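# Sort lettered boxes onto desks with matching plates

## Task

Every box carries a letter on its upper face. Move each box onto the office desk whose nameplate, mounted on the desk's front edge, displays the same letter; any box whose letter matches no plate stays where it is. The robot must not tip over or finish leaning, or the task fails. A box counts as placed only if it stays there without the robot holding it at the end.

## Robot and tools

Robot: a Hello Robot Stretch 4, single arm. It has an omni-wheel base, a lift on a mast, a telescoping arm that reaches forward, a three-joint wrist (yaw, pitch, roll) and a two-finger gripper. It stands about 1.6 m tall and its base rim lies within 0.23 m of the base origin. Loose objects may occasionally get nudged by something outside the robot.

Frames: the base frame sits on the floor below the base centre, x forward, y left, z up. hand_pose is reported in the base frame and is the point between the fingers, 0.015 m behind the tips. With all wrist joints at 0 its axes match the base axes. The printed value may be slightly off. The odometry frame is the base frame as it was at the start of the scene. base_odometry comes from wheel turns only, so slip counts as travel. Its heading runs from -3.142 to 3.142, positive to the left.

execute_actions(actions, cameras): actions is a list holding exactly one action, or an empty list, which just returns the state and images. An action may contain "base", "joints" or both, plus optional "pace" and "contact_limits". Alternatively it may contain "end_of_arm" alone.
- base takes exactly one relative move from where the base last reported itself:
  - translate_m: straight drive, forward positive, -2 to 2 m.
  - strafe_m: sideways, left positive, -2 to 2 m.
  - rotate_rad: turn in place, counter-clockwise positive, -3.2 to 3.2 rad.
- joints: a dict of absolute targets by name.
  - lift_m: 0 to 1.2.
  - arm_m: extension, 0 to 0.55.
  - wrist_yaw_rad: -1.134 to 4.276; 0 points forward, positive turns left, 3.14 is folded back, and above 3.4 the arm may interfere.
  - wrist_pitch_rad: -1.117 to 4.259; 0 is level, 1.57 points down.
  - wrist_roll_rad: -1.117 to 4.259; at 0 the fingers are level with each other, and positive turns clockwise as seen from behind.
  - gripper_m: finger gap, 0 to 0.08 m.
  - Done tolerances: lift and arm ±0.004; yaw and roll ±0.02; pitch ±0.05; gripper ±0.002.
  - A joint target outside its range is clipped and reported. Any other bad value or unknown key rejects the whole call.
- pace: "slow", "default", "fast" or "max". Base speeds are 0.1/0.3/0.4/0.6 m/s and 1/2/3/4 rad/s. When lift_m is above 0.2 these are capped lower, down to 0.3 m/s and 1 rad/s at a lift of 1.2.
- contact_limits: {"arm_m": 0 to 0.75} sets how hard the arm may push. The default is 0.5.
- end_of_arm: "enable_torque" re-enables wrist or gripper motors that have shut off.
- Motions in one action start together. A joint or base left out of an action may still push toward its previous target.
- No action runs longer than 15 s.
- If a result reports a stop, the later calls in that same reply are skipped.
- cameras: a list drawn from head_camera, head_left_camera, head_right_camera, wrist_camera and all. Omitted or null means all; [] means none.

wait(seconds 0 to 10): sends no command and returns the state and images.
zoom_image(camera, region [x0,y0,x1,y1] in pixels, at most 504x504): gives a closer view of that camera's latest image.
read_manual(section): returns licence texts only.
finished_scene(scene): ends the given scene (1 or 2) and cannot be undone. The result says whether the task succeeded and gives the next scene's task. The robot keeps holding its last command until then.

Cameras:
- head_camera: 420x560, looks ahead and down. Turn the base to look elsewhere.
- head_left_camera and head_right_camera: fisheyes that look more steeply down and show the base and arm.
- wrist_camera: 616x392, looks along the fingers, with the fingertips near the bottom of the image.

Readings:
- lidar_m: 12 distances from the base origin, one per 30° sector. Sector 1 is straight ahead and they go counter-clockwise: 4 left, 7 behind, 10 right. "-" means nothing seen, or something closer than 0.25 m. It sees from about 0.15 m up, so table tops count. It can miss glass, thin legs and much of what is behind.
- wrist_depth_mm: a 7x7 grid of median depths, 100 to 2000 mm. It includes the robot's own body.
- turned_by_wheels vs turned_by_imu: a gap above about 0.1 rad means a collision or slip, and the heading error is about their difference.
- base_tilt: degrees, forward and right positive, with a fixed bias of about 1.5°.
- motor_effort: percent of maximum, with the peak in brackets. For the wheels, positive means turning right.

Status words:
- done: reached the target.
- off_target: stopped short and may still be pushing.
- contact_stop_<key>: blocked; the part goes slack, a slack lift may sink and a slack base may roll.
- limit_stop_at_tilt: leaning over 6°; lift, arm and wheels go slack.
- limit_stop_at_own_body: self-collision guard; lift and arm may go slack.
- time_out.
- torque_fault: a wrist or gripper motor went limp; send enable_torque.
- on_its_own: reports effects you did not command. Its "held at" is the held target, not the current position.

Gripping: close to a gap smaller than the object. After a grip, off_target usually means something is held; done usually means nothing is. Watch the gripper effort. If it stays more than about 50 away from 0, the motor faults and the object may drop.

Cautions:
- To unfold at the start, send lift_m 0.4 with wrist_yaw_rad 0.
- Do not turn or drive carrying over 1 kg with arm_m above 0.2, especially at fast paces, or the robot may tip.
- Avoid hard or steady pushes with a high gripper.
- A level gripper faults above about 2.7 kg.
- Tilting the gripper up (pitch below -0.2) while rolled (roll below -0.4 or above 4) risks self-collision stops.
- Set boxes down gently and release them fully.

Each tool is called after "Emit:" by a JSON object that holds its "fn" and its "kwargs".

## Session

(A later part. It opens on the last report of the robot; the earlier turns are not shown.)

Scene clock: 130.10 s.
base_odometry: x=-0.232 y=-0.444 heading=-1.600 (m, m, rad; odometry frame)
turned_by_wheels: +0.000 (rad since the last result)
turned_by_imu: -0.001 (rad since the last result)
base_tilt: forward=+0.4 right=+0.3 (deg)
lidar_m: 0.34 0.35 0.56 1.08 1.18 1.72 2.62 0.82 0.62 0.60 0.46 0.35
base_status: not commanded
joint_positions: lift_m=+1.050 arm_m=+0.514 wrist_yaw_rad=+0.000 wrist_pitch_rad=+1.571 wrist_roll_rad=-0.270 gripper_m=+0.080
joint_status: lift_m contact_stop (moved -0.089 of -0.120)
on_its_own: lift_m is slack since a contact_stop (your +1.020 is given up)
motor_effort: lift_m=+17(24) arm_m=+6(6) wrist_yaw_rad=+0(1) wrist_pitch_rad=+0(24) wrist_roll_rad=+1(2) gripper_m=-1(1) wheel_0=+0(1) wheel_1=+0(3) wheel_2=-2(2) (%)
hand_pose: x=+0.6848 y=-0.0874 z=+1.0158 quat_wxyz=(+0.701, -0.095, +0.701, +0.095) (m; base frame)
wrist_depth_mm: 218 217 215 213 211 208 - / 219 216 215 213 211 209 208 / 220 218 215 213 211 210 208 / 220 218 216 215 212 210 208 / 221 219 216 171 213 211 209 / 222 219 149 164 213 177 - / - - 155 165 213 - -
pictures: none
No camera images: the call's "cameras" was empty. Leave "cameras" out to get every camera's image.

A finger probably landed on top of the box. I'll shift a little left and try again.

Emit:
{"fn": "execute_actions", "kwargs": {"actions": [{"joints":{"lift_m":1.08},"base":{"strafe_m":0.018}}], "cameras": []}}

Emit:
{"fn": "execute_actions", "kwargs": {"actions": [{"joints":{"lift_m":1.02}}], "cameras": []}}

Emit:
{"fn": "execute_actions", "kwargs": {"actions": [{"joints":{"gripper_m":0.03}}], "cameras": []}}

Emit:
{"fn": "execute_actions", "kwargs": {"actions": [{"joints":{"lift_m":1.14}}], "cameras": []}}

Emit:
{"fn": "execute_actions", "kwargs": {"actions": [{"joints":{"arm_m":0.0},"base":{"translate_m":-0.15}}], "cameras": []}}

Emit:
{"fn": "execute_actions", "kwargs": {"actions": [{"base":{"rotate_rad":3.14},"pace":"fast"}], "cameras": []}}

Emit:
{"fn": "execute_actions", "kwargs": {"actions": [{"base":{"strafe_m":-0.2}}], "cameras": []}}

Emit:
{"fn": "execute_actions", "kwargs": {"actions": [{"base":{"translate_m":1.9},"pace":"fast"}], "cameras": []}}

Emit:
{"fn": "execute_actions", "kwargs": {"actions": [{"base":{"rotate_rad":1.6}}], "cameras": []}}

Emit:
{"fn": "execute_actions", "kwargs": {"actions": [{"base":{"strafe_m":-0.1}}], "cameras": []}}

Emit:
{"fn": "execute_actions", "kwargs": {"actions": [{"base":{"translate_m":1.6},"pace":"fast"}], "cameras": []}}

Emit:
{"fn": "execute_actions", "kwargs": {"actions": [{"base":{"strafe_m":0.7}}], "cameras": ["head_camera"]}}

Scene clock: 138.67 s.
base_odometry: x=-0.214 y=-0.445 heading=-1.600 (m, m, rad; odometry frame)
turned_by_wheels: +0.000 (rad since the last result)
turned_by_imu: -0.001 (rad since the last result)
base_tilt: forward=+0.4 right=+0.3 (deg)
lidar_m: 0.34 0.37 0.58 1.06 1.15 1.66 2.63 0.85 0.64 0.61 0.44 0.35
base_status: done
joint_positions: lift_m=+1.080 arm_m=+0.514 wrist_yaw_rad=+0.000 wrist_pitch_rad=+1.570 wrist_roll_rad=-0.270 gripper_m=+0.080
joint_status: all done
motor_effort: lift_m=+23(26) arm_m=+6(6) wrist_yaw_rad=+0(0) wrist_pitch_rad=+3(3) wrist_roll_rad=+1(0) gripper_m=-1(1) wheel_0=+0(7) wheel_1=+0(7) wheel_2=-1(2) (%)
hand_pose: x=+0.6850 y=-0.0874 z=+1.0452 quat_wxyz=(+0.701, -0.095, +0.700, +0.095) (m; base frame)
wrist_depth_mm: 227 242 239 236 235 232 - / 244 243 240 237 236 232 231 / 246 242 240 238 236 234 231 / 247 244 242 239 236 235 233 / 247 246 243 195 236 235 233 / 249 245 149 190 189 190 234 / - - 194 191 190 - -
pictures: none
No camera images: the call's "cameras" was empty. Leave "cameras" out to get every camera's image.

Scene clock: 139.83 s.
base_odometry: x=-0.214 y=-0.445 heading=-1.600 (m, m, rad; odometry frame)
turned_by_wheels: +0.000 (rad since the last result)
turned_by_imu: +0.000 (rad since the last result)
base_tilt: forward=+0.4 right=+0.3 (deg)
lidar_m: 0.34 0.40 0.57 1.06 1.14 1.68 2.61 0.85 0.64 0.62 0.44 0.33
base_status: not commanded
joint_positions: lift_m=+1.020 arm_m=+0.514 wrist_yaw_rad=+0.000 wrist_pitch_rad=+1.570 wrist_roll_rad=-0.270 gripper_m=+0.080
joint_status: all done
motor_effort: lift_m=+14(25) arm_m=+6(6) wrist_yaw_rad=-1(1) wrist_pitch_rad=+2(2) wrist_roll_rad=+0(0) gripper_m=+1(1) wheel_0=+0(0) wheel_1=+0(0) wheel_2=-1(1) (%)
hand_pose: x=+0.6850 y=-0.0874 z=+0.9859 quat_wxyz=(+0.701, -0.095, +0.700, +0.095) (m; base frame)
wrist_depth_mm: 183 182 181 178 177 175 - / 184 182 180 179 177 175 174 / 185 183 181 179 178 176 175 / 186 183 182 180 178 177 175 / 186 185 182 180 179 177 176 / 187 184 132 131 130 160 - / - - 132 131 130 - -
pictures: none
No camera images: the call's "cameras" was empty. Leave "cameras" out to get every camera's image.

Scene clock: 140.83 s.
base_odometry: x=-0.214 y=-0.445 heading=-1.600 (m, m, rad; odometry frame)
turned_by_wheels: +0.000 (rad since the last result)
turned_by_imu: +0.000 (rad since the last result)
base_tilt: forward=+0.4 right=+0.3 (deg)
lidar_m: 0.33 0.39 0.57 1.06 1.14 1.67 2.61 0.84 0.64 0.63 0.47 0.34
base_status: not commanded
joint_positions: lift_m=+1.020 arm_m=+0.514 wrist_yaw_rad=+0.000 wrist_pitch_rad=+1.570 wrist_roll_rad=-0.270 gripper_m=+0.059
joint_status: gripper_m off_target (ended at +0.059, target +0.030)
on_its_own: gripper_m is held at +0.053, not at your +0.030, by its contact guard: the fingers met something
motor_effort: lift_m=+14(14) arm_m=+6(6) wrist_yaw_rad=-1(1) wrist_pitch_rad=+4(1) wrist_roll_rad=+0(0) gripper_m=-43(47) wheel_0=+1(1) wheel_1=+0(0) wheel_2=-1(1) (%)
hand_pose: x=+0.6850 y=-0.0874 z=+0.9859 quat_wxyz=(+0.701, -0.095, +0.700, +0.095) (m; base frame)
wrist_depth_mm: 183 182 180 178 177 175 - / 184 182 181 179 177 175 174 / 185 183 181 179 178 176 175 / 186 184 182 180 178 176 175 / 186 185 182 180 178 177 176 / 187 185 132 131 130 177 176 / - - - 131 130 - -
pictures: none
No camera images: the call's "cameras" was empty. Leave "cameras" out to get every camera's image.

Scene clock: 142.37 s.
base_odometry: x=-0.214 y=-0.445 heading=-1.600 (m, m, rad; odometry frame)
turned_by_wheels: +0.000 (rad since the last result)
turned_by_imu: -0.001 (rad since the last result)
base_tilt: forward=+0.5 right=+0.3 (deg)
lidar_m: 0.33 0.37 0.57 1.06 1.15 1.66 2.63 0.84 0.64 0.63 0.46 0.35
base_status: not commanded
joint_positions: lift_m=+1.140 arm_m=+0.514 wrist_yaw_rad=+0.000 wrist_pitch_rad=+1.570 wrist_roll_rad=-0.270 gripper_m=+0.059
joint_status: all done
on_its_own: gripper_m is held at +0.053, not at your +0.030, by its contact guard: the fingers met something
motor_effort: lift_m=+24(23) arm_m=+6(6) wrist_yaw_rad=+0(1) wrist_pitch_rad=+2(3) wrist_roll_rad=+1(1) gripper_m=-40(42) wheel_0=+0(0) wheel_1=+0(0) wheel_2=-1(1) (%)
hand_pose: x=+0.6850 y=-0.0874 z=+1.1052 quat_wxyz=(+0.701, -0.095, +0.700, +0.095) (m; base frame)
wrist_depth_mm: 254 296 298 296 291 290 287 / 263 303 300 297 294 291 289 / 306 304 301 297 296 293 289 / 307 304 301 298 294 293 291 / 309 306 301 298 297 294 291 / 310 306 132 131 130 294 293 / - - - 131 130 - -
pictures: none
No camera images: the call's "cameras" was empty. Leave "cameras" out to get every camera's image.

Scene clock: 144.93 s.
base_odometry: x=-0.210 y=-0.295 heading=-1.600 (m, m, rad; odometry frame)
turned_by_wheels: +0.000 (rad since the last result)
turned_by_imu: -0.001 (rad since the last result)
base_tilt: forward=+0.5 right=+0.4 (deg)
lidar_m: 0.48 0.53 0.83 1.07 1.19 1.70 2.45 0.82 0.64 0.62 0.65 0.49
base_status: done
joint_positions: lift_m=+1.140 arm_m=+0.001 wrist_yaw_rad=+0.000 wrist_pitch_rad=+1.570 wrist_roll_rad=-0.270 gripper_m=+0.059
joint_status: all done
on_its_own: gripper_m is held at +0.053, not at your +0.030, by its contact guard: the fingers met something
motor_effort: lift_m=+24(24) arm_m=-7(11) wrist_yaw_rad=-1(2) wrist_pitch_rad=+0(0) wrist_roll_rad=+0(0) gripper_m=-42(42) wheel_0=+1(6) wheel_1=+0(6) wheel_2=+0(8) (%)
hand_pose: x=+0.1721 y=-0.0874 z=+1.1052 quat_wxyz=(+0.701, -0.095, +0.701, +0.095) (m; base frame)
wrist_depth_mm: 1255 1229 1255 1229 1205 1205 1205 / 1281 1255 1229 1229 1205 1205 1160 / 1281 1255 1255 1255 1205 1205 1060 / 1281 1255 1255 1255 1229 1205 976 / 1281 1255 1060 1025 1229 1229 878 / 1281 1308 132 131 130 991 798 / - - - 131 130 - -
pictures: none
No camera images: the call's "cameras" was empty. Leave "cameras" out to get every camera's image.

Scene clock: 148.87 s.
base_odometry: x=-0.210 y=-0.295 heading=+1.539 (m, m, rad; odometry frame)
turned_by_wheels: +3.140 (rad since the last result)
turned_by_imu: +3.066 (rad since the last result)
base_tilt: forward=+0.4 right=+0.3 (deg)
lidar_m: 2.43 0.82 0.64 0.62 0.66 0.52 0.50 0.55 0.78 1.08 1.15 1.64
base_status: done
joint_positions: lift_m=+1.140 arm_m=+0.001 wrist_yaw_rad=+0.000 wrist_pitch_rad=+1.570 wrist_roll_rad=-0.270 gripper_m=+0.059
joint_status: not commanded
on_its_own: gripper_m is held at +0.053, not at your +0.030, by its contact guard: the fingers met something
motor_effort: lift_m=+24(24) arm_m=-7(7) wrist_yaw_rad=-1(1) wrist_pitch_rad=+1(1) wrist_roll_rad=+0(0) gripper_m=-43(42) wheel_0=+0(3) wheel_1=-2(5) wheel_2=+0(5) (%)
hand_pose: x=+0.1722 y=-0.0874 z=+1.1052 quat_wxyz=(+0.701, -0.095, +0.701, +0.095) (m; base frame)
wrist_depth_mm: 809 1060 1255 1255 1229 1205 1205 / 842 1160 1255 1229 1205 1205 1205 / 917 1255 1255 1229 1205 1205 1205 / 991 1255 1255 1229 1229 1205 1205 / 1078 1255 1042 1025 1229 1205 1229 / 1160 1281 132 131 130 1229 1205 / - - - 131 130 - -
pictures: none
No camera images: the call's "cameras" was empty. Leave "cameras" out to get every camera's image.

Scene clock: 150.80 s.
base_odometry: x=-0.010 y=-0.301 heading=+1.540 (m, m, rad; odometry frame)
turned_by_wheels: +0.000 (rad since the last result)
turned_by_imu: -0.002 (rad since the last result)
base_tilt: forward=+0.4 right=+0.4 (deg)
lidar_m: 2.41 1.10 0.83 0.83 0.69 0.54 0.53 0.56 0.79 0.87 0.93 1.32
base_status: done
joint_positions: lift_m=+1.140 arm_m=+0.001 wrist_yaw_rad=+0.000 wrist_pitch_rad=+1.570 wrist_roll_rad=-0.270 gripper_m=+0.059
joint_status: not commanded
on_its_own: gripper_m is held at +0.053, not at your +0.030, by its contact guard: the fingers met something
motor_effort: lift_m=+24(23) arm_m=-7(7) wrist_yaw_rad=-2(1) wrist_pitch_rad=+3(1) wrist_roll_rad=-1(0) gripper_m=-42(42) wheel_0=-1(8) wheel_1=+2(10) wheel_2=+1(2) (%)
hand_pose: x=+0.1722 y=-0.0874 z=+1.1052 quat_wxyz=(+0.701, -0.095, +0.701, +0.095) (m; base frame)
wrist_depth_mm: 1042 1255 1229 1229 1205 1205 1182 / 1078 1255 1255 1229 1229 1205 1205 / 1182 1255 1255 1229 1229 1229 1182 / 1281 1255 1255 1229 1255 1205 1182 / 1281 1281 1060 1025 1229 1229 1205 / 1308 1255 132 131 130 1229 1118 / - - - 131 130 - -
pictures: none
No camera images: the call's "cameras" was empty. Leave "cameras" out to get every camera's image.

Scene clock: 158.23 s.
base_odometry: x=+0.049 y=+1.598 heading=+1.540 (m, m, rad; odometry frame)
turned_by_wheels: +0.000 (rad since the last result)
turned_by_imu: -0.009 (rad since the last result)
base_tilt: forward=+0.4 right=+0.3 (deg)
lidar_m: 0.53 0.55 0.87 1.22 0.80 1.08 2.80 1.33 1.03 1.01 0.69 0.54
base_status: done
joint_positions: lift_m=+1.140 arm_m=+0.001 wrist_yaw_rad=+0.000 wrist_pitch_rad=+1.570 wrist_roll_rad=-0.270 gripper_m=+0.059
joint_status: not commanded
on_its_own: gripper_m is held at +0.053, not at your +0.030, by its contact guard: the fingers met something
motor_effort: lift_m=+24(23) arm_m=-6(7) wrist_yaw_rad=-1(1) wrist_pitch_rad=+2(1) wrist_roll_rad=+0(0) gripper_m=-40(42) wheel_0=+0(5) wheel_1=+0(3) wheel_2=+0(9) (%)
hand_pose: x=+0.1721 y=-0.0874 z=+1.1052 quat_wxyz=(+0.701, -0.095, +0.701, +0.095) (m; base frame)
wrist_depth_mm: 1281 1255 1160 854 699 574 517 / 1255 1255 1229 1229 991 768 640 / 1255 1255 1229 1229 1229 1182 904 / 1281 1255 1229 1255 1229 1205 1205 / 1255 1255 1060 1025 1229 1205 1205 / 1255 1281 132 131 130 1229 1229 / - - - 131 130 - -
pictures: none
No camera images: the call's "cameras" was empty. Leave "cameras" out to get every camera's image.

Scene clock: 160.87 s.
base_odometry: x=+0.049 y=+1.598 heading=+3.139 (m, m, rad; odometry frame)
turned_by_wheels: +1.600 (rad since the last result)
turned_by_imu: +1.562 (rad since the last result)
base_tilt: forward=+0.4 right=+0.3 (deg)
lidar_m: 1.10 0.78 1.10 2.41 1.34 1.06 1.02 0.68 0.54 0.52 0.60 0.90
base_status: done
joint_positions: lift_m=+1.140 arm_m=+0.001 wrist_yaw_rad=+0.000 wrist_pitch_rad=+1.570 wrist_roll_rad=-0.270 gripper_m=+0.059
joint_status: not commanded
on_its_own: gripper_m is held at +0.053, not at your +0.030, by its contact guard: the fingers met something
motor_effort: lift_m=+24(23) arm_m=-7(6) wrist_yaw_rad=-1(1) wrist_pitch_rad=+2(1) wrist_roll_rad=+0(0) gripper_m=-41(43) wheel_0=-1(6) wheel_1=-1(4) wheel_2=+0(5) (%)
hand_pose: x=+0.1721 y=-0.0874 z=+1.1052 quat_wxyz=(+0.701, -0.095, +0.701, +0.095) (m; base frame)
wrist_depth_mm: 1281 1255 1255 1229 1229 1205 1118 / 1255 1255 1255 1229 1229 1205 1060 / 1255 1255 1255 1229 1229 1205 946 / 1281 1255 1229 1229 1229 1205 866 / 1255 1255 1042 1042 1205 1098 778 / 1281 1281 132 131 130 842 691 / - - - 131 130 - -
pictures: none
No camera images: the call's "cameras" was empty. Leave "cameras" out to get every camera's image.

Scene clock: 162.33 s.
base_odometry: x=+0.049 y=+1.698 heading=+3.139 (m, m, rad; odometry frame)
turned_by_wheels: +0.000 (rad since the last result)
turned_by_imu: -0.001 (rad since the last result)
base_tilt: forward=+0.4 right=+0.3 (deg)
lidar_m: 2.86 0.83 1.09 2.52 1.36 1.05 1.05 0.59 0.45 0.42 0.45 0.73
base_status: done
joint_positions: lift_m=+1.140 arm_m=+0.001 wrist_yaw_rad=+0.000 wrist_pitch_rad=+1.570 wrist_roll_rad=-0.270 gripper_m=+0.059
joint_status: not commanded
on_its_own: gripper_m is held at +0.053, not at your +0.030, by its contact guard: the fingers met something
motor_effort: lift_m=+23(23) arm_m=-7(6) wrist_yaw_rad=-1(2) wrist_pitch_rad=+0(2) wrist_roll_rad=+0(0) gripper_m=-43(43) wheel_0=-1(9) wheel_1=+1(8) wheel_2=+1(2) (%)
hand_pose: x=+0.1721 y=-0.0874 z=+1.1052 quat_wxyz=(+0.701, -0.095, +0.701, +0.095) (m; base frame)
wrist_depth_mm: 1281 1255 1229 1229 1205 1205 931 / 1281 1255 1229 1229 1205 1205 842 / 1255 1255 1255 1255 1229 1138 768 / 1281 1255 1255 1229 1205 1025 699 / 1281 1255 1042 1025 1255 878 634 / 1281 1255 132 131 130 691 559 / - - - 131 130 - -
pictures: none
No camera images: the call's "cameras" was empty. Leave "cameras" out to get every camera's image.

Scene clock: 168.83 s.
base_odometry: x=-1.551 y=+1.701 heading=+3.140 (m, m, rad; odometry frame)
turned_by_wheels: +0.000 (rad since the last result)
turned_by_imu: -0.007 (rad since the last result)
base_tilt: forward=+0.4 right=+0.3 (deg)
lidar_m: 1.34 1.40 2.12 1.30 0.58 0.55 1.77 0.80 0.60 0.55 0.59 0.91
base_status: done
joint_positions: lift_m=+1.140 arm_m=+0.001 wrist_yaw_rad=+0.000 wrist_pitch_rad=+1.570 wrist_roll_rad=-0.270 gripper_m=+0.059
joint_status: not commanded
on_its_own: gripper_m is held at +0.053, not at your +0.030, by its contact guard: the fingers met something
motor_effort: lift_m=+23(23) arm_m=-6(7) wrist_yaw_rad=-1(1) wrist_pitch_rad=+3(0) wrist_roll_rad=-1(0) gripper_m=-43(41) wheel_0=+1(6) wheel_1=-1(5) wheel_2=+2(7) (%)
hand_pose: x=+0.1721 y=-0.0874 z=+1.1052 quat_wxyz=(+0.701, -0.095, +0.701, +0.095) (m; base frame)
wrist_depth_mm: 1281 1255 1255 1229 1229 1205 1182 / 1281 1255 1229 1229 1205 1205 1098 / 1255 1281 1255 1229 1229 1205 1025 / 1281 1255 1255 1255 1255 1229 931 / 1281 1255 1042 1025 1229 1182 842 / 1205 1281 132 131 130 960 768 / - - - 131 130 - -
pictures: none
No camera images: the call's "cameras" was empty. Leave "cameras" out to get every camera's image.

Scene clock: 172.50 s.
base_odometry: x=-1.552 y=+1.001 heading=+3.140 (m, m, rad; odometry frame)
turned_by_wheels: +0.000 (rad since the last result)
turned_by_imu: +0.002 (rad since the last result)
base_tilt: forward=+0.4 right=+0.3 (deg)
lidar_m: 1.37 1.51 1.70 1.13 0.49 0.37 0.37 0.40 1.31 1.25 1.35 1.40
base_status: done
joint_positions: lift_m=+1.140 arm_m=+0.001 wrist_yaw_rad=+0.000 wrist_pitch_rad=+1.570 wrist_roll_rad=-0.270 gripper_m=+0.059
joint_status: not commanded
on_its_own: gripper_m is held at +0.053, not at your +0.030, by its contact guard: the fingers met something
motor_effort: lift_m=+24(23) arm_m=-6(6) wrist_yaw_rad=-2(0) wrist_pitch_rad=+0(1) wrist_roll_rad=+0(0) gripper_m=-42(42) wheel_0=+0(7) wheel_1=+0(8) wheel_2=+1(0) (%)
hand_pose: x=+0.1721 y=-0.0874 z=+1.1052 quat_wxyz=(+0.701, -0.095, +0.701, +0.095) (m; base frame)
wrist_depth_mm: 1281 1281 1255 1229 1205 1182 1205 / 1281 1255 1229 1229 1205 1205 1205 / 1281 1255 1229 1255 1255 1229 1229 / 1281 1281 1255 1255 1229 1229 1205 / 1281 1281 1042 1042 1229 1229 1205 / 1060 1255 132 131 130 1229 1205 / - - - 131 130 - -
pictures: head_camera
Images, in order (width x height): head_camera 420x560.

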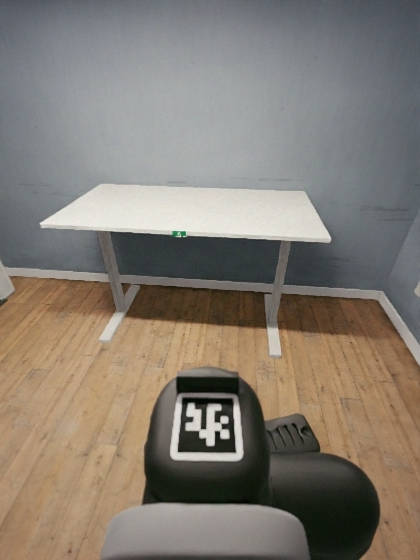

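Emit:
{"fn": "execute_actions", "kwargs": {"actions": [{"base":{"translate_m":0.82},"pace":"fast"}], "cameras": []}}

Emit:
{"fn": "execute_actions", "kwargs": {"actions": [{"joints":{"arm_m":0.5}}], "cameras": []}}

Scene clock: 177.97 s.
base_odometry: x=-2.372 y=+1.003 heading=+3.140 (m, m, rad; odometry frame)
turned_by_wheels: +0.000 (rad since the last result)
turned_by_imu: -0.005 (rad since the last result)
base_tilt: forward=+0.4 right=+0.3 (deg)
lidar_m: 0.55 0.61 0.94 1.60 1.58 1.24 1.19 1.80 1.37 1.31 0.74 0.58
base_status: done
joint_positions: lift_m=+1.140 arm_m=+0.001 wrist_yaw_rad=+0.000 wrist_pitch_rad=+1.570 wrist_roll_rad=-0.270 gripper_m=+0.059
joint_status: not commanded
on_its_own: gripper_m is held at +0.053, not at your +0.030, by its contact guard: the fingers met something
motor_effort: lift_m=+23(23) arm_m=-6(6) wrist_yaw_rad=-1(1) wrist_pitch_rad=+2(0) wrist_roll_rad=+0(1) gripper_m=-39(42) wheel_0=+1(6) wheel_1=-1(5) wheel_2=+1(8) (%)
hand_pose: x=+0.1721 y=-0.0874 z=+1.1052 quat_wxyz=(+0.701, -0.095, +0.701, +0.095) (m; base frame)
wrist_depth_mm: 1281 1281 1255 1205 1229 1229 1182 / 1281 1255 1255 1255 1229 1229 1205 / 1281 1255 1255 1229 1229 1205 1205 / 1281 1255 1255 1229 1229 1229 1205 / 1281 1255 1042 1025 1229 1229 1229 / 1281 1281 132 131 130 1205 1205 / - - - 131 130 - -
pictures: none
No camera images: the call's "cameras" was empty. Leave "cameras" out to get every camera's image.

Scene clock: 180.50 s.
base_odometry: x=-2.372 y=+1.003 heading=+3.140 (m, m, rad; odometry frame)
turned_by_wheels: +0.000 (rad since the last result)
turned_by_imu: -0.001 (rad since the last result)
base_tilt: forward=+0.4 right=+0.3 (deg)
lidar_m: 0.56 0.60 0.94 1.60 1.58 1.23 1.19 1.81 1.36 1.33 0.74 0.56
base_status: not commanded
joint_positions: lift_m=+1.140 arm_m=+0.499 wrist_yaw_rad=+0.000 wrist_pitch_rad=+1.570 wrist_roll_rad=-0.270 gripper_m=+0.059
joint_status: all done
on_its_own: gripper_m is held at +0.053, not at your +0.030, by its contact guard: the fingers met something
motor_effort: lift_m=+23(23) arm_m=+7(12) wrist_yaw_rad=-2(2) wrist_pitch_rad=+0(0) wrist_roll_rad=+0(0) gripper_m=-42(41) wheel_0=+1(1) wheel_1=-1(1) wheel_2=+1(1) (%)
hand_pose: x=+0.6699 y=-0.0874 z=+1.1052 quat_wxyz=(+0.701, -0.095, +0.700, +0.095) (m; base frame)
wrist_depth_mm: 306 301 298 296 293 289 289 / 307 303 300 296 294 290 289 / 307 304 301 298 294 291 289 / 307 304 303 298 296 293 290 / 310 306 303 300 297 294 291 / 1281 307 132 131 130 294 291 / - - - 131 130 - -
pictures: none
No camera images: the call's "cameras" was empty. Leave "cameras" out to get every camera's image.

Emit:
{"fn": "execute_actions", "kwargs": {"actions": [{"joints":{"lift_m":1.03}}], "cameras": []}}

Emit:
{"fn": "execute_actions", "kwargs": {"actions": [{"joints":{"gripper_m":0.08}}], "cameras": []}}

Emit:
{"fn": "execute_actions", "kwargs": {"actions": [{"joints":{"lift_m":1.14}}], "cameras": []}}

Emit:
{"fn": "execute_actions", "kwargs": {"actions": [{"joints":{"arm_m":0,"wrist_roll_rad":0},"base":{"translate_m":-0.82},"pace":"fast"}], "cameras": ["head_camera"]}}

Emit:
{"fn": "execute_actions", "kwargs": {"actions": [{"base":{"strafe_m":-0.7}}], "cameras": []}}

Emit:
{"fn": "execute_actions", "kwargs": {"actions": [{"base":{"translate_m":-1.6},"pace":"fast"}], "cameras": []}}

Emit:
{"fn": "execute_actions", "kwargs": {"actions": [{"base":{"strafe_m":0.1}}], "cameras": []}}

Emit:
{"fn": "execute_actions", "kwargs": {"actions": [{"base":{"rotate_rad":-1.6}}], "cameras": []}}

Emit:
{"fn": "execute_actions", "kwargs": {"actions": [{"base":{"translate_m":-1.9},"pace":"fast"}], "cameras": []}}

Emit:
{"fn": "execute_actions", "kwargs": {"actions": [{"base":{"rotate_rad":-3.14},"pace":"fast"}], "cameras": []}}

Emit:
{"fn": "execute_actions", "kwargs": {"actions": [{"base":{"strafe_m":-0.4}}], "cameras": []}}

Emit:
{"fn": "execute_actions", "kwargs": {"actions": [{"base":{"translate_m":0.15},"joints":{"arm_m":0.5}}], "cameras": ["wrist_camera"]}}

Scene clock: 189.50 s.
base_odometry: x=-2.372 y=+1.003 heading=+3.140 (m, m, rad; odometry frame)
turned_by_wheels: +0.000 (rad since the last result)
turned_by_imu: -0.002 (rad since the last result)
base_tilt: forward=+0.4 right=+0.3 (deg)
lidar_m: 0.55 0.61 0.89 1.60 1.57 1.23 1.20 1.80 1.36 1.32 0.73 0.56
base_status: not commanded
joint_positions: lift_m=+1.030 arm_m=+0.499 wrist_yaw_rad=+0.000 wrist_pitch_rad=+1.570 wrist_roll_rad=-0.270 gripper_m=+0.059
joint_status: all done
on_its_own: gripper_m is held at +0.053, not at your +0.030, by its contact guard: the fingers met something
motor_effort: lift_m=+15(23) arm_m=+7(7) wrist_yaw_rad=-2(2) wrist_pitch_rad=+3(0) wrist_roll_rad=-1(0) gripper_m=-42(42) wheel_0=+1(1) wheel_1=-2(1) wheel_2=+1(1) (%)
hand_pose: x=+0.6699 y=-0.0874 z=+0.9959 quat_wxyz=(+0.701, -0.095, +0.700, +0.095) (m; base frame)
wrist_depth_mm: 193 192 190 187 186 184 - / 195 192 191 188 187 185 183 / 195 193 191 189 187 186 184 / 196 194 191 190 188 186 185 / 197 194 192 189 188 187 185 / 197 195 132 131 130 186 186 / - - - 131 130 - -
pictures: none
No camera images: the call's "cameras" was empty. Leave "cameras" out to get every camera's image.

Scene clock: 190.43 s.
base_odometry: x=-2.372 y=+1.003 heading=+3.140 (m, m, rad; odometry frame)
turned_by_wheels: +0.000 (rad since the last result)
turned_by_imu: +0.000 (rad since the last result)
base_tilt: forward=+0.5 right=+0.4 (deg)
lidar_m: 0.56 0.62 0.91 1.60 1.59 1.21 1.19 1.80 1.36 1.32 0.74 0.58
base_status: not commanded
joint_positions: lift_m=+1.030 arm_m=+0.499 wrist_yaw_rad=+0.000 wrist_pitch_rad=+1.570 wrist_roll_rad=-0.270 gripper_m=+0.080
joint_status: all done
motor_effort: lift_m=+15(15) arm_m=+7(7) wrist_yaw_rad=-2(3) wrist_pitch_rad=+0(2) wrist_roll_rad=+0(0) gripper_m=+1(42) wheel_0=+1(1) wheel_1=-2(2) wheel_2=+1(1) (%)
hand_pose: x=+0.6699 y=-0.0874 z=+0.9959 quat_wxyz=(+0.701, -0.095, +0.700, +0.095) (m; base frame)
wrist_depth_mm: 194 192 190 188 186 184 - / 195 192 190 189 187 185 183 / 195 193 191 189 187 186 184 / 196 195 191 190 188 186 185 / 196 195 193 190 188 187 186 / 197 195 142 141 140 166 - / - - 142 141 140 - -
pictures: none
No camera images: the call's "cameras" was empty. Leave "cameras" out to get every camera's image.

Scene clock: 191.93 s.
base_odometry: x=-2.372 y=+1.003 heading=+3.140 (m, m, rad; odometry frame)
turned_by_wheels: +0.000 (rad since the last result)
turned_by_imu: -0.001 (rad since the last result)
base_tilt: forward=+0.4 right=+0.3 (deg)
lidar_m: 0.55 0.60 0.92 1.60 1.56 1.23 1.19 1.80 1.36 1.33 0.75 0.57
base_status: not commanded
joint_positions: lift_m=+1.140 arm_m=+0.499 wrist_yaw_rad=+0.000 wrist_pitch_rad=+1.570 wrist_roll_rad=-0.270 gripper_m=+0.080
joint_status: all done
motor_effort: lift_m=+24(24) arm_m=+7(7) wrist_yaw_rad=-1(1) wrist_pitch_rad=+3(3) wrist_roll_rad=+0(0) gripper_m=+2(1) wheel_0=+1(1) wheel_1=-1(2) wheel_2=+1(1) (%)
hand_pose: x=+0.6699 y=-0.0874 z=+1.1052 quat_wxyz=(+0.701, -0.095, +0.700, +0.095) (m; base frame)
wrist_depth_mm: 304 301 300 297 293 290 287 / 307 303 300 297 294 291 289 / 309 304 301 297 296 291 290 / 307 306 301 298 297 293 290 / 309 306 303 250 297 294 291 / 1308 306 149 251 298 220 294 / - - 224 252 298 - -
pictures: none
No camera images: the call's "cameras" was empty. Leave "cameras" out to get every camera's image.

Scene clock: 196.00 s.
base_odometry: x=-1.552 y=+1.001 heading=+3.140 (m, m, rad; odometry frame)
turned_by_wheels: +0.000 (rad since the last result)
turned_by_imu: +0.001 (rad since the last result)
base_tilt: forward=+0.4 right=+0.4 (deg)
lidar_m: 1.38 1.49 1.72 1.12 0.49 0.40 0.37 0.40 1.32 1.25 1.36 1.40
base_status: done
joint_positions: lift_m=+1.140 arm_m=+0.001 wrist_yaw_rad=+0.000 wrist_pitch_rad=+1.570 wrist_roll_rad=+0.000 gripper_m=+0.080
joint_status: all done
motor_effort: lift_m=+23(23) arm_m=-7(7) wrist_yaw_rad=+0(2) wrist_pitch_rad=+2(2) wrist_roll_rad=+0(4) gripper_m=+0(1) wheel_0=-1(4) wheel_1=+1(5) wheel_2=+1(7) (%)
hand_pose: x=+0.1721 y=-0.0874 z=+1.1052 quat_wxyz=(+0.707, +0.000, +0.707, +0.000) (m; base frame)
wrist_depth_mm: 1255 1255 1255 1229 1229 1205 1182 / 1281 1255 1255 1255 1205 1205 1205 / 1255 1255 1255 1229 1229 1229 1205 / 1281 1281 1255 1229 1229 1229 1205 / 1281 1255 1281 1042 1229 1205 1205 / 1281 1281 149 1042 1255 683 1205 / - - 707 1255 1229 - -
pictures: head_camera
Images, in order (width x height): head_camera 420x560.

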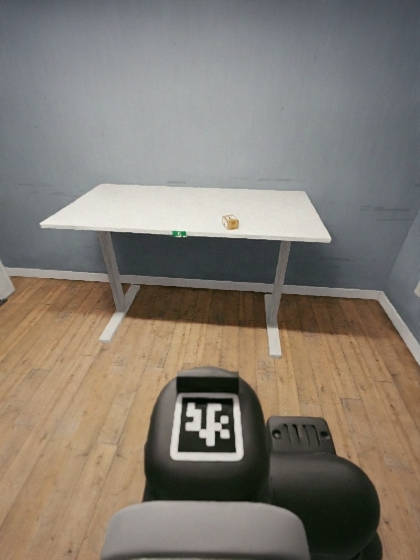

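Scene clock: 199.67 s.
base_odometry: x=-1.551 y=+1.701 heading=+3.140 (m, m, rad; odometry frame)
turned_by_wheels: +0.000 (rad since the last result)
turned_by_imu: -0.005 (rad since the last result)
base_tilt: forward=+0.4 right=+0.3 (deg)
lidar_m: 1.33 1.41 2.10 1.31 0.56 0.55 1.78 0.81 0.62 0.55 0.62 0.92
base_status: done
joint_positions: lift_m=+1.140 arm_m=+0.001 wrist_yaw_rad=+0.000 wrist_pitch_rad=+1.570 wrist_roll_rad=+0.000 gripper_m=+0.080
joint_status: not commanded
motor_effort: lift_m=+23(23) arm_m=-6(6) wrist_yaw_rad=+0(1) wrist_pitch_rad=+0(0) wrist_roll_rad=+0(0) gripper_m=+2(1) wheel_0=+0(8) wheel_1=+0(7) wheel_2=+1(2) (%)
hand_pose: x=+0.1721 y=-0.0874 z=+1.1052 quat_wxyz=(+0.707, +0.000, +0.707, +0.000) (m; base frame)
wrist_depth_mm: 1255 1255 1255 1229 1229 1205 904 / 1281 1255 1229 1229 1205 1205 891 / 1255 1255 1255 1229 1205 1205 891 / 1281 1281 1255 1229 1229 1205 866 / 1281 1281 1255 1042 1255 1205 831 / 1281 1281 149 1042 1229 544 788 / - - 707 1255 1255 - -
pictures: none
No camera images: the call's "cameras" was empty. Leave "cameras" out to get every camera's image.

Scene clock: 206.17 s.
base_odometry: x=+0.049 y=+1.698 heading=+3.140 (m, m, rad; odometry frame)
turned_by_wheels: +0.000 (rad since the last result)
turned_by_imu: +0.001 (rad since the last result)
base_tilt: forward=+0.4 right=+0.3 (deg)
lidar_m: 2.86 0.84 1.08 2.52 1.34 1.06 1.04 0.59 0.45 0.43 0.45 0.74
base_status: done
joint_positions: lift_m=+1.140 arm_m=+0.001 wrist_yaw_rad=+0.000 wrist_pitch_rad=+1.570 wrist_roll_rad=+0.000 gripper_m=+0.080
joint_status: not commanded
motor_effort: lift_m=+23(23) arm_m=-6(6) wrist_yaw_rad=+0(1) wrist_pitch_rad=+1(0) wrist_roll_rad=+0(1) gripper_m=+0(2) wheel_0=-1(5) wheel_1=+1(5) wheel_2=+0(8) (%)
hand_pose: x=+0.1721 y=-0.0874 z=+1.1052 quat_wxyz=(+0.707, +0.000, +0.707, +0.000) (m; base frame)
wrist_depth_mm: 1255 1205 1255 1229 1229 1025 676 / 1281 1255 1255 1229 1205 1008 668 / 1255 1255 1281 1229 1229 976 654 / 1281 1255 1255 1229 1205 946 634 / 1281 1281 1255 1008 1229 854 591 / 1308 1255 149 1042 1229 404 559 / - - 707 1255 1229 - -
pictures: none
No camera images: the call's "cameras" was empty. Leave "cameras" out to get every camera's image.

Scene clock: 207.63 s.
base_odometry: x=+0.049 y=+1.598 heading=+3.140 (m, m, rad; odometry frame)
turned_by_wheels: +0.000 (rad since the last result)
turned_by_imu: +0.000 (rad since the last result)
base_tilt: forward=+0.4 right=+0.3 (deg)
lidar_m: 1.11 0.78 1.10 2.42 1.33 1.05 1.04 0.70 0.54 0.53 0.59 0.88
base_status: done
joint_positions: lift_m=+1.140 arm_m=+0.001 wrist_yaw_rad=+0.000 wrist_pitch_rad=+1.570 wrist_roll_rad=+0.000 gripper_m=+0.080
joint_status: not commanded
motor_effort: lift_m=+23(23) arm_m=-6(6) wrist_yaw_rad=-1(0) wrist_pitch_rad=+1(0) wrist_roll_rad=+0(0) gripper_m=+1(0) wheel_0=+1(7) wheel_1=-1(8) wheel_2=+1(2) (%)
hand_pose: x=+0.1721 y=-0.0874 z=+1.1052 quat_wxyz=(+0.707, +0.000, +0.707, +0.000) (m; base frame)
wrist_depth_mm: 1255 1229 1229 1229 1205 1205 831 / 1281 1229 1255 1255 1229 1205 831 / 1281 1281 1255 1229 1229 1160 809 / 1308 1255 1255 1255 1229 1138 798 / 1281 1281 1255 1042 1205 1078 750 / 1281 1255 149 1025 1229 488 699 / - - 707 1255 1255 - -
pictures: none
No camera images: the call's "cameras" was empty. Leave "cameras" out to get every camera's image.

Scene clock: 210.27 s.
base_odometry: x=+0.049 y=+1.598 heading=+1.540 (m, m, rad; odometry frame)
turned_by_wheels: -1.600 (rad since the last result)
turned_by_imu: -1.564 (rad since the last result)
base_tilt: forward=+0.4 right=+0.3 (deg)
lidar_m: 0.52 0.58 0.87 1.21 0.78 1.10 2.87 1.33 1.03 1.01 0.69 0.54
base_status: done
joint_positions: lift_m=+1.140 arm_m=+0.001 wrist_yaw_rad=+0.000 wrist_pitch_rad=+1.570 wrist_roll_rad=+0.000 gripper_m=+0.080
joint_status: not commanded
motor_effort: lift_m=+23(23) arm_m=-6(6) wrist_yaw_rad=-2(0) wrist_pitch_rad=+1(0) wrist_roll_rad=+0(1) gripper_m=+2(1) wheel_0=+1(4) wheel_1=+1(4) wheel_2=+0(3) (%)
hand_pose: x=+0.1721 y=-0.0874 z=+1.1052 quat_wxyz=(+0.707, +0.000, +0.707, +0.000) (m; base frame)
wrist_depth_mm: 931 878 820 778 732 683 661 / 1255 1255 1255 1182 1098 991 891 / 1281 1229 1229 1229 1229 1205 1182 / 1281 1281 1255 1229 1229 1205 1205 / 1281 1281 1255 1042 1229 1205 1205 / 1308 1281 149 1042 1229 683 1205 / - - 707 1255 1255 - -
pictures: none
No camera images: the call's "cameras" was empty. Leave "cameras" out to get every camera's image.

Scene clock: 217.80 s.
base_odometry: x=-0.009 y=-0.301 heading=+1.540 (m, m, rad; odometry frame)
turned_by_wheels: +0.000 (rad since the last result)
turned_by_imu: +0.003 (rad since the last result)
base_tilt: forward=+0.4 right=+0.3 (deg)
lidar_m: 2.40 1.10 0.85 0.82 0.70 0.54 0.51 0.57 0.80 0.86 0.94 1.34
base_status: done
joint_positions: lift_m=+1.140 arm_m=+0.001 wrist_yaw_rad=+0.000 wrist_pitch_rad=+1.570 wrist_roll_rad=+0.000 gripper_m=+0.080
joint_status: not commanded
motor_effort: lift_m=+23(23) arm_m=-6(6) wrist_yaw_rad=+0(2) wrist_pitch_rad=+0(2) wrist_roll_rad=+0(0) gripper_m=-1(0) wheel_0=+0(4) wheel_1=+1(5) wheel_2=+1(9) (%)
hand_pose: x=+0.1721 y=-0.0874 z=+1.1052 quat_wxyz=(+0.707, +0.000, +0.707, +0.000) (m; base frame)
wrist_depth_mm: 1118 1255 1229 1229 1229 1205 1182 / 1138 1281 1255 1229 1229 1205 1182 / 1182 1281 1255 1255 1205 1205 1205 / 1205 1281 1255 1255 1229 1229 1205 / 1255 1281 1255 1025 1229 1229 1205 / 1205 1281 149 1042 1255 676 1160 / - - 707 1255 1229 - -
pictures: none
No camera images: the call's "cameras" was empty. Leave "cameras" out to get every camera's image.

Scene clock: 221.73 s.
base_odometry: x=-0.009 y=-0.301 heading=-1.599 (m, m, rad; odometry frame)
turned_by_wheels: -3.140 (rad since the last result)
turned_by_imu: -3.069 (rad since the last result)
base_tilt: forward=+0.4 right=+0.4 (deg)
lidar_m: 0.50 0.55 0.85 0.88 0.97 1.38 2.46 1.08 0.82 0.81 0.66 0.52
base_status: done
joint_positions: lift_m=+1.140 arm_m=+0.001 wrist_yaw_rad=+0.000 wrist_pitch_rad=+1.570 wrist_roll_rad=+0.000 gripper_m=+0.080
joint_status: not commanded
motor_effort: lift_m=+23(23) arm_m=-7(7) wrist_yaw_rad=-1(1) wrist_pitch_rad=+1(1) wrist_roll_rad=-1(0) gripper_m=+0(2) wheel_0=+2(4) wheel_1=+2(4) wheel_2=+1(5) (%)
hand_pose: x=+0.1721 y=-0.0874 z=+1.1052 quat_wxyz=(+0.707, +0.000, +0.707, +0.000) (m; base frame)
wrist_depth_mm: 1182 1255 1229 1229 1205 1205 1182 / 1182 1255 1255 1229 1229 1182 1182 / 1229 1255 1255 1255 1205 1229 1182 / 1255 1281 1255 1229 1229 1229 1205 / 1281 1255 1255 1025 1229 1205 1182 / 1255 1281 149 1025 1229 683 1098 / - - 707 1255 1255 - -
pictures: none
No camera images: the call's "cameras" was empty. Leave "cameras" out to get every camera's image.

Scene clock: 224.40 s.
base_odometry: x=-0.409 y=-0.289 heading=-1.599 (m, m, rad; odometry frame)
turned_by_wheels: +0.000 (rad since the last result)
turned_by_imu: -0.003 (rad since the last result)
base_tilt: forward=+0.4 right=+0.3 (deg)
lidar_m: 0.48 0.53 0.77 1.27 1.39 2.03 1.29 0.56 0.43 0.42 0.44 0.47
base_status: done
joint_positions: lift_m=+1.140 arm_m=+0.001 wrist_yaw_rad=+0.000 wrist_pitch_rad=+1.570 wrist_roll_rad=+0.000 gripper_m=+0.080
joint_status: not commanded
motor_effort: lift_m=+23(23) arm_m=-7(7) wrist_yaw_rad=-1(1) wrist_pitch_rad=+0(1) wrist_roll_rad=+0(0) gripper_m=+1(0) wheel_0=+0(8) wheel_1=-1(8) wheel_2=+1(1) (%)
hand_pose: x=+0.1721 y=-0.0874 z=+1.1052 quat_wxyz=(+0.707, +0.000, +0.707, +0.000) (m; base frame)
wrist_depth_mm: 1281 1255 1229 1229 1205 946 609 / 1281 1255 1255 1229 1205 931 615 / 1281 1255 1255 1229 1205 891 621 / 1281 1281 1255 1229 1255 866 585 / 1281 1281 1255 1025 1205 831 569 / 1308 1255 149 1025 1229 394 544 / - - 699 1255 1229 - -
pictures: none
No camera images: the call's "cameras" was empty. Leave "cameras" out to get every camera's image.

Scene clock: 226.93 s.
base_odometry: x=-0.413 y=-0.439 heading=-1.599 (m, m, rad; odometry frame)
turned_by_wheels: +0.000 (rad since the last result)
turned_by_imu: -0.001 (rad since the last result)
base_tilt: forward=+0.4 right=+0.3 (deg)
lidar_m: 0.32 0.35 0.53 1.25 1.37 1.99 1.35 0.57 0.45 0.43 0.42 0.33
base_status: done
joint_positions: lift_m=+1.140 arm_m=+0.499 wrist_yaw_rad=+0.000 wrist_pitch_rad=+1.570 wrist_roll_rad=+0.000 gripper_m=+0.080
joint_status: all done
motor_effort: lift_m=+23(23) arm_m=+7(5) wrist_yaw_rad=-2(2) wrist_pitch_rad=+1(0) wrist_roll_rad=+0(0) gripper_m=+1(1) wheel_0=-1(6) wheel_1=+0(5) wheel_2=+0(6) (%)
hand_pose: x=+0.6699 y=-0.0874 z=+1.1052 quat_wxyz=(+0.707, +0.000, +0.707, +0.000) (m; base frame)
wrist_depth_mm: 304 303 300 297 293 289 287 / 306 304 300 298 294 291 289 / 309 303 301 298 296 291 290 / 309 306 303 300 296 293 290 / 310 306 304 279 248 293 291 / 312 306 149 251 249 219 291 / - - 224 301 297 - -
pictures: wrist_camera
Images, in order (width x height): wrist_camera 616x392.

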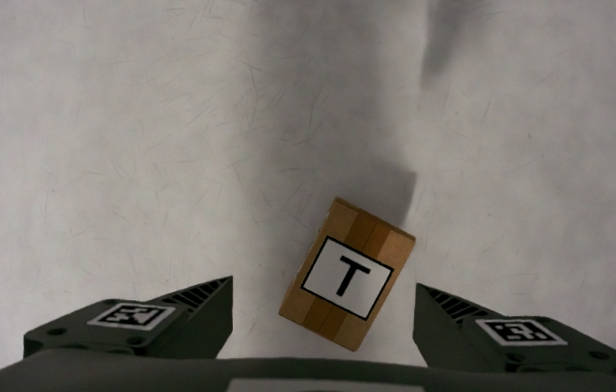

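Emit:
{"fn": "execute_actions", "kwargs": {"actions": [{"base":{"strafe_m":-0.018},"joints":{"arm_m":0.515,"wrist_roll_rad":0.43}}], "cameras": ["wrist_camera"]}}

Scene clock: 232.30 s.
base_odometry: x=-0.431 y=-0.439 heading=-1.599 (m, m, rad; odometry frame)
turned_by_wheels: +0.000 (rad since the last result)
turned_by_imu: -0.001 (rad since the last result)
base_tilt: forward=+0.5 right=+0.3 (deg)
lidar_m: 0.31 0.35 0.53 1.27 1.39 2.00 1.30 0.56 0.42 0.41 0.42 0.33
base_status: done
joint_positions: lift_m=+1.140 arm_m=+0.514 wrist_yaw_rad=+0.000 wrist_pitch_rad=+1.570 wrist_roll_rad=+0.429 gripper_m=+0.080
joint_status: all done
motor_effort: lift_m=+23(23) arm_m=+7(4) wrist_yaw_rad=-1(2) wrist_pitch_rad=+1(2) wrist_roll_rad=+1(8) gripper_m=+2(1) wheel_0=+1(7) wheel_1=+2(6) wheel_2=-1(1) (%)
hand_pose: x=+0.6849 y=-0.0874 z=+1.1052 quat_wxyz=(+0.691, +0.151, +0.691, -0.151) (m; base frame)
wrist_depth_mm: 306 303 300 297 293 289 286 / 309 304 301 297 293 290 287 / 310 306 301 297 294 290 289 / 310 307 303 298 296 291 289 / 312 307 304 250 296 293 290 / 314 307 149 251 250 219 291 / - - 224 252 250 - -
pictures: wrist_camera
Images, in order (width x height): wrist_camera 616x392.

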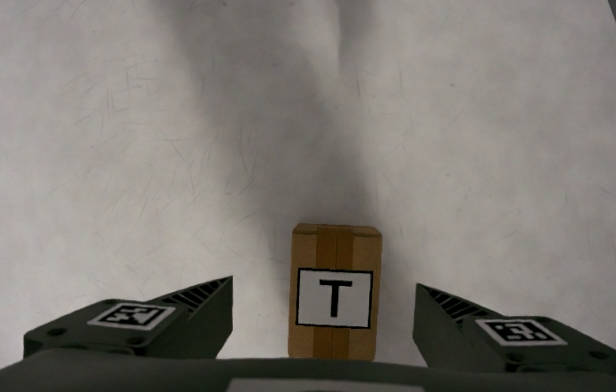

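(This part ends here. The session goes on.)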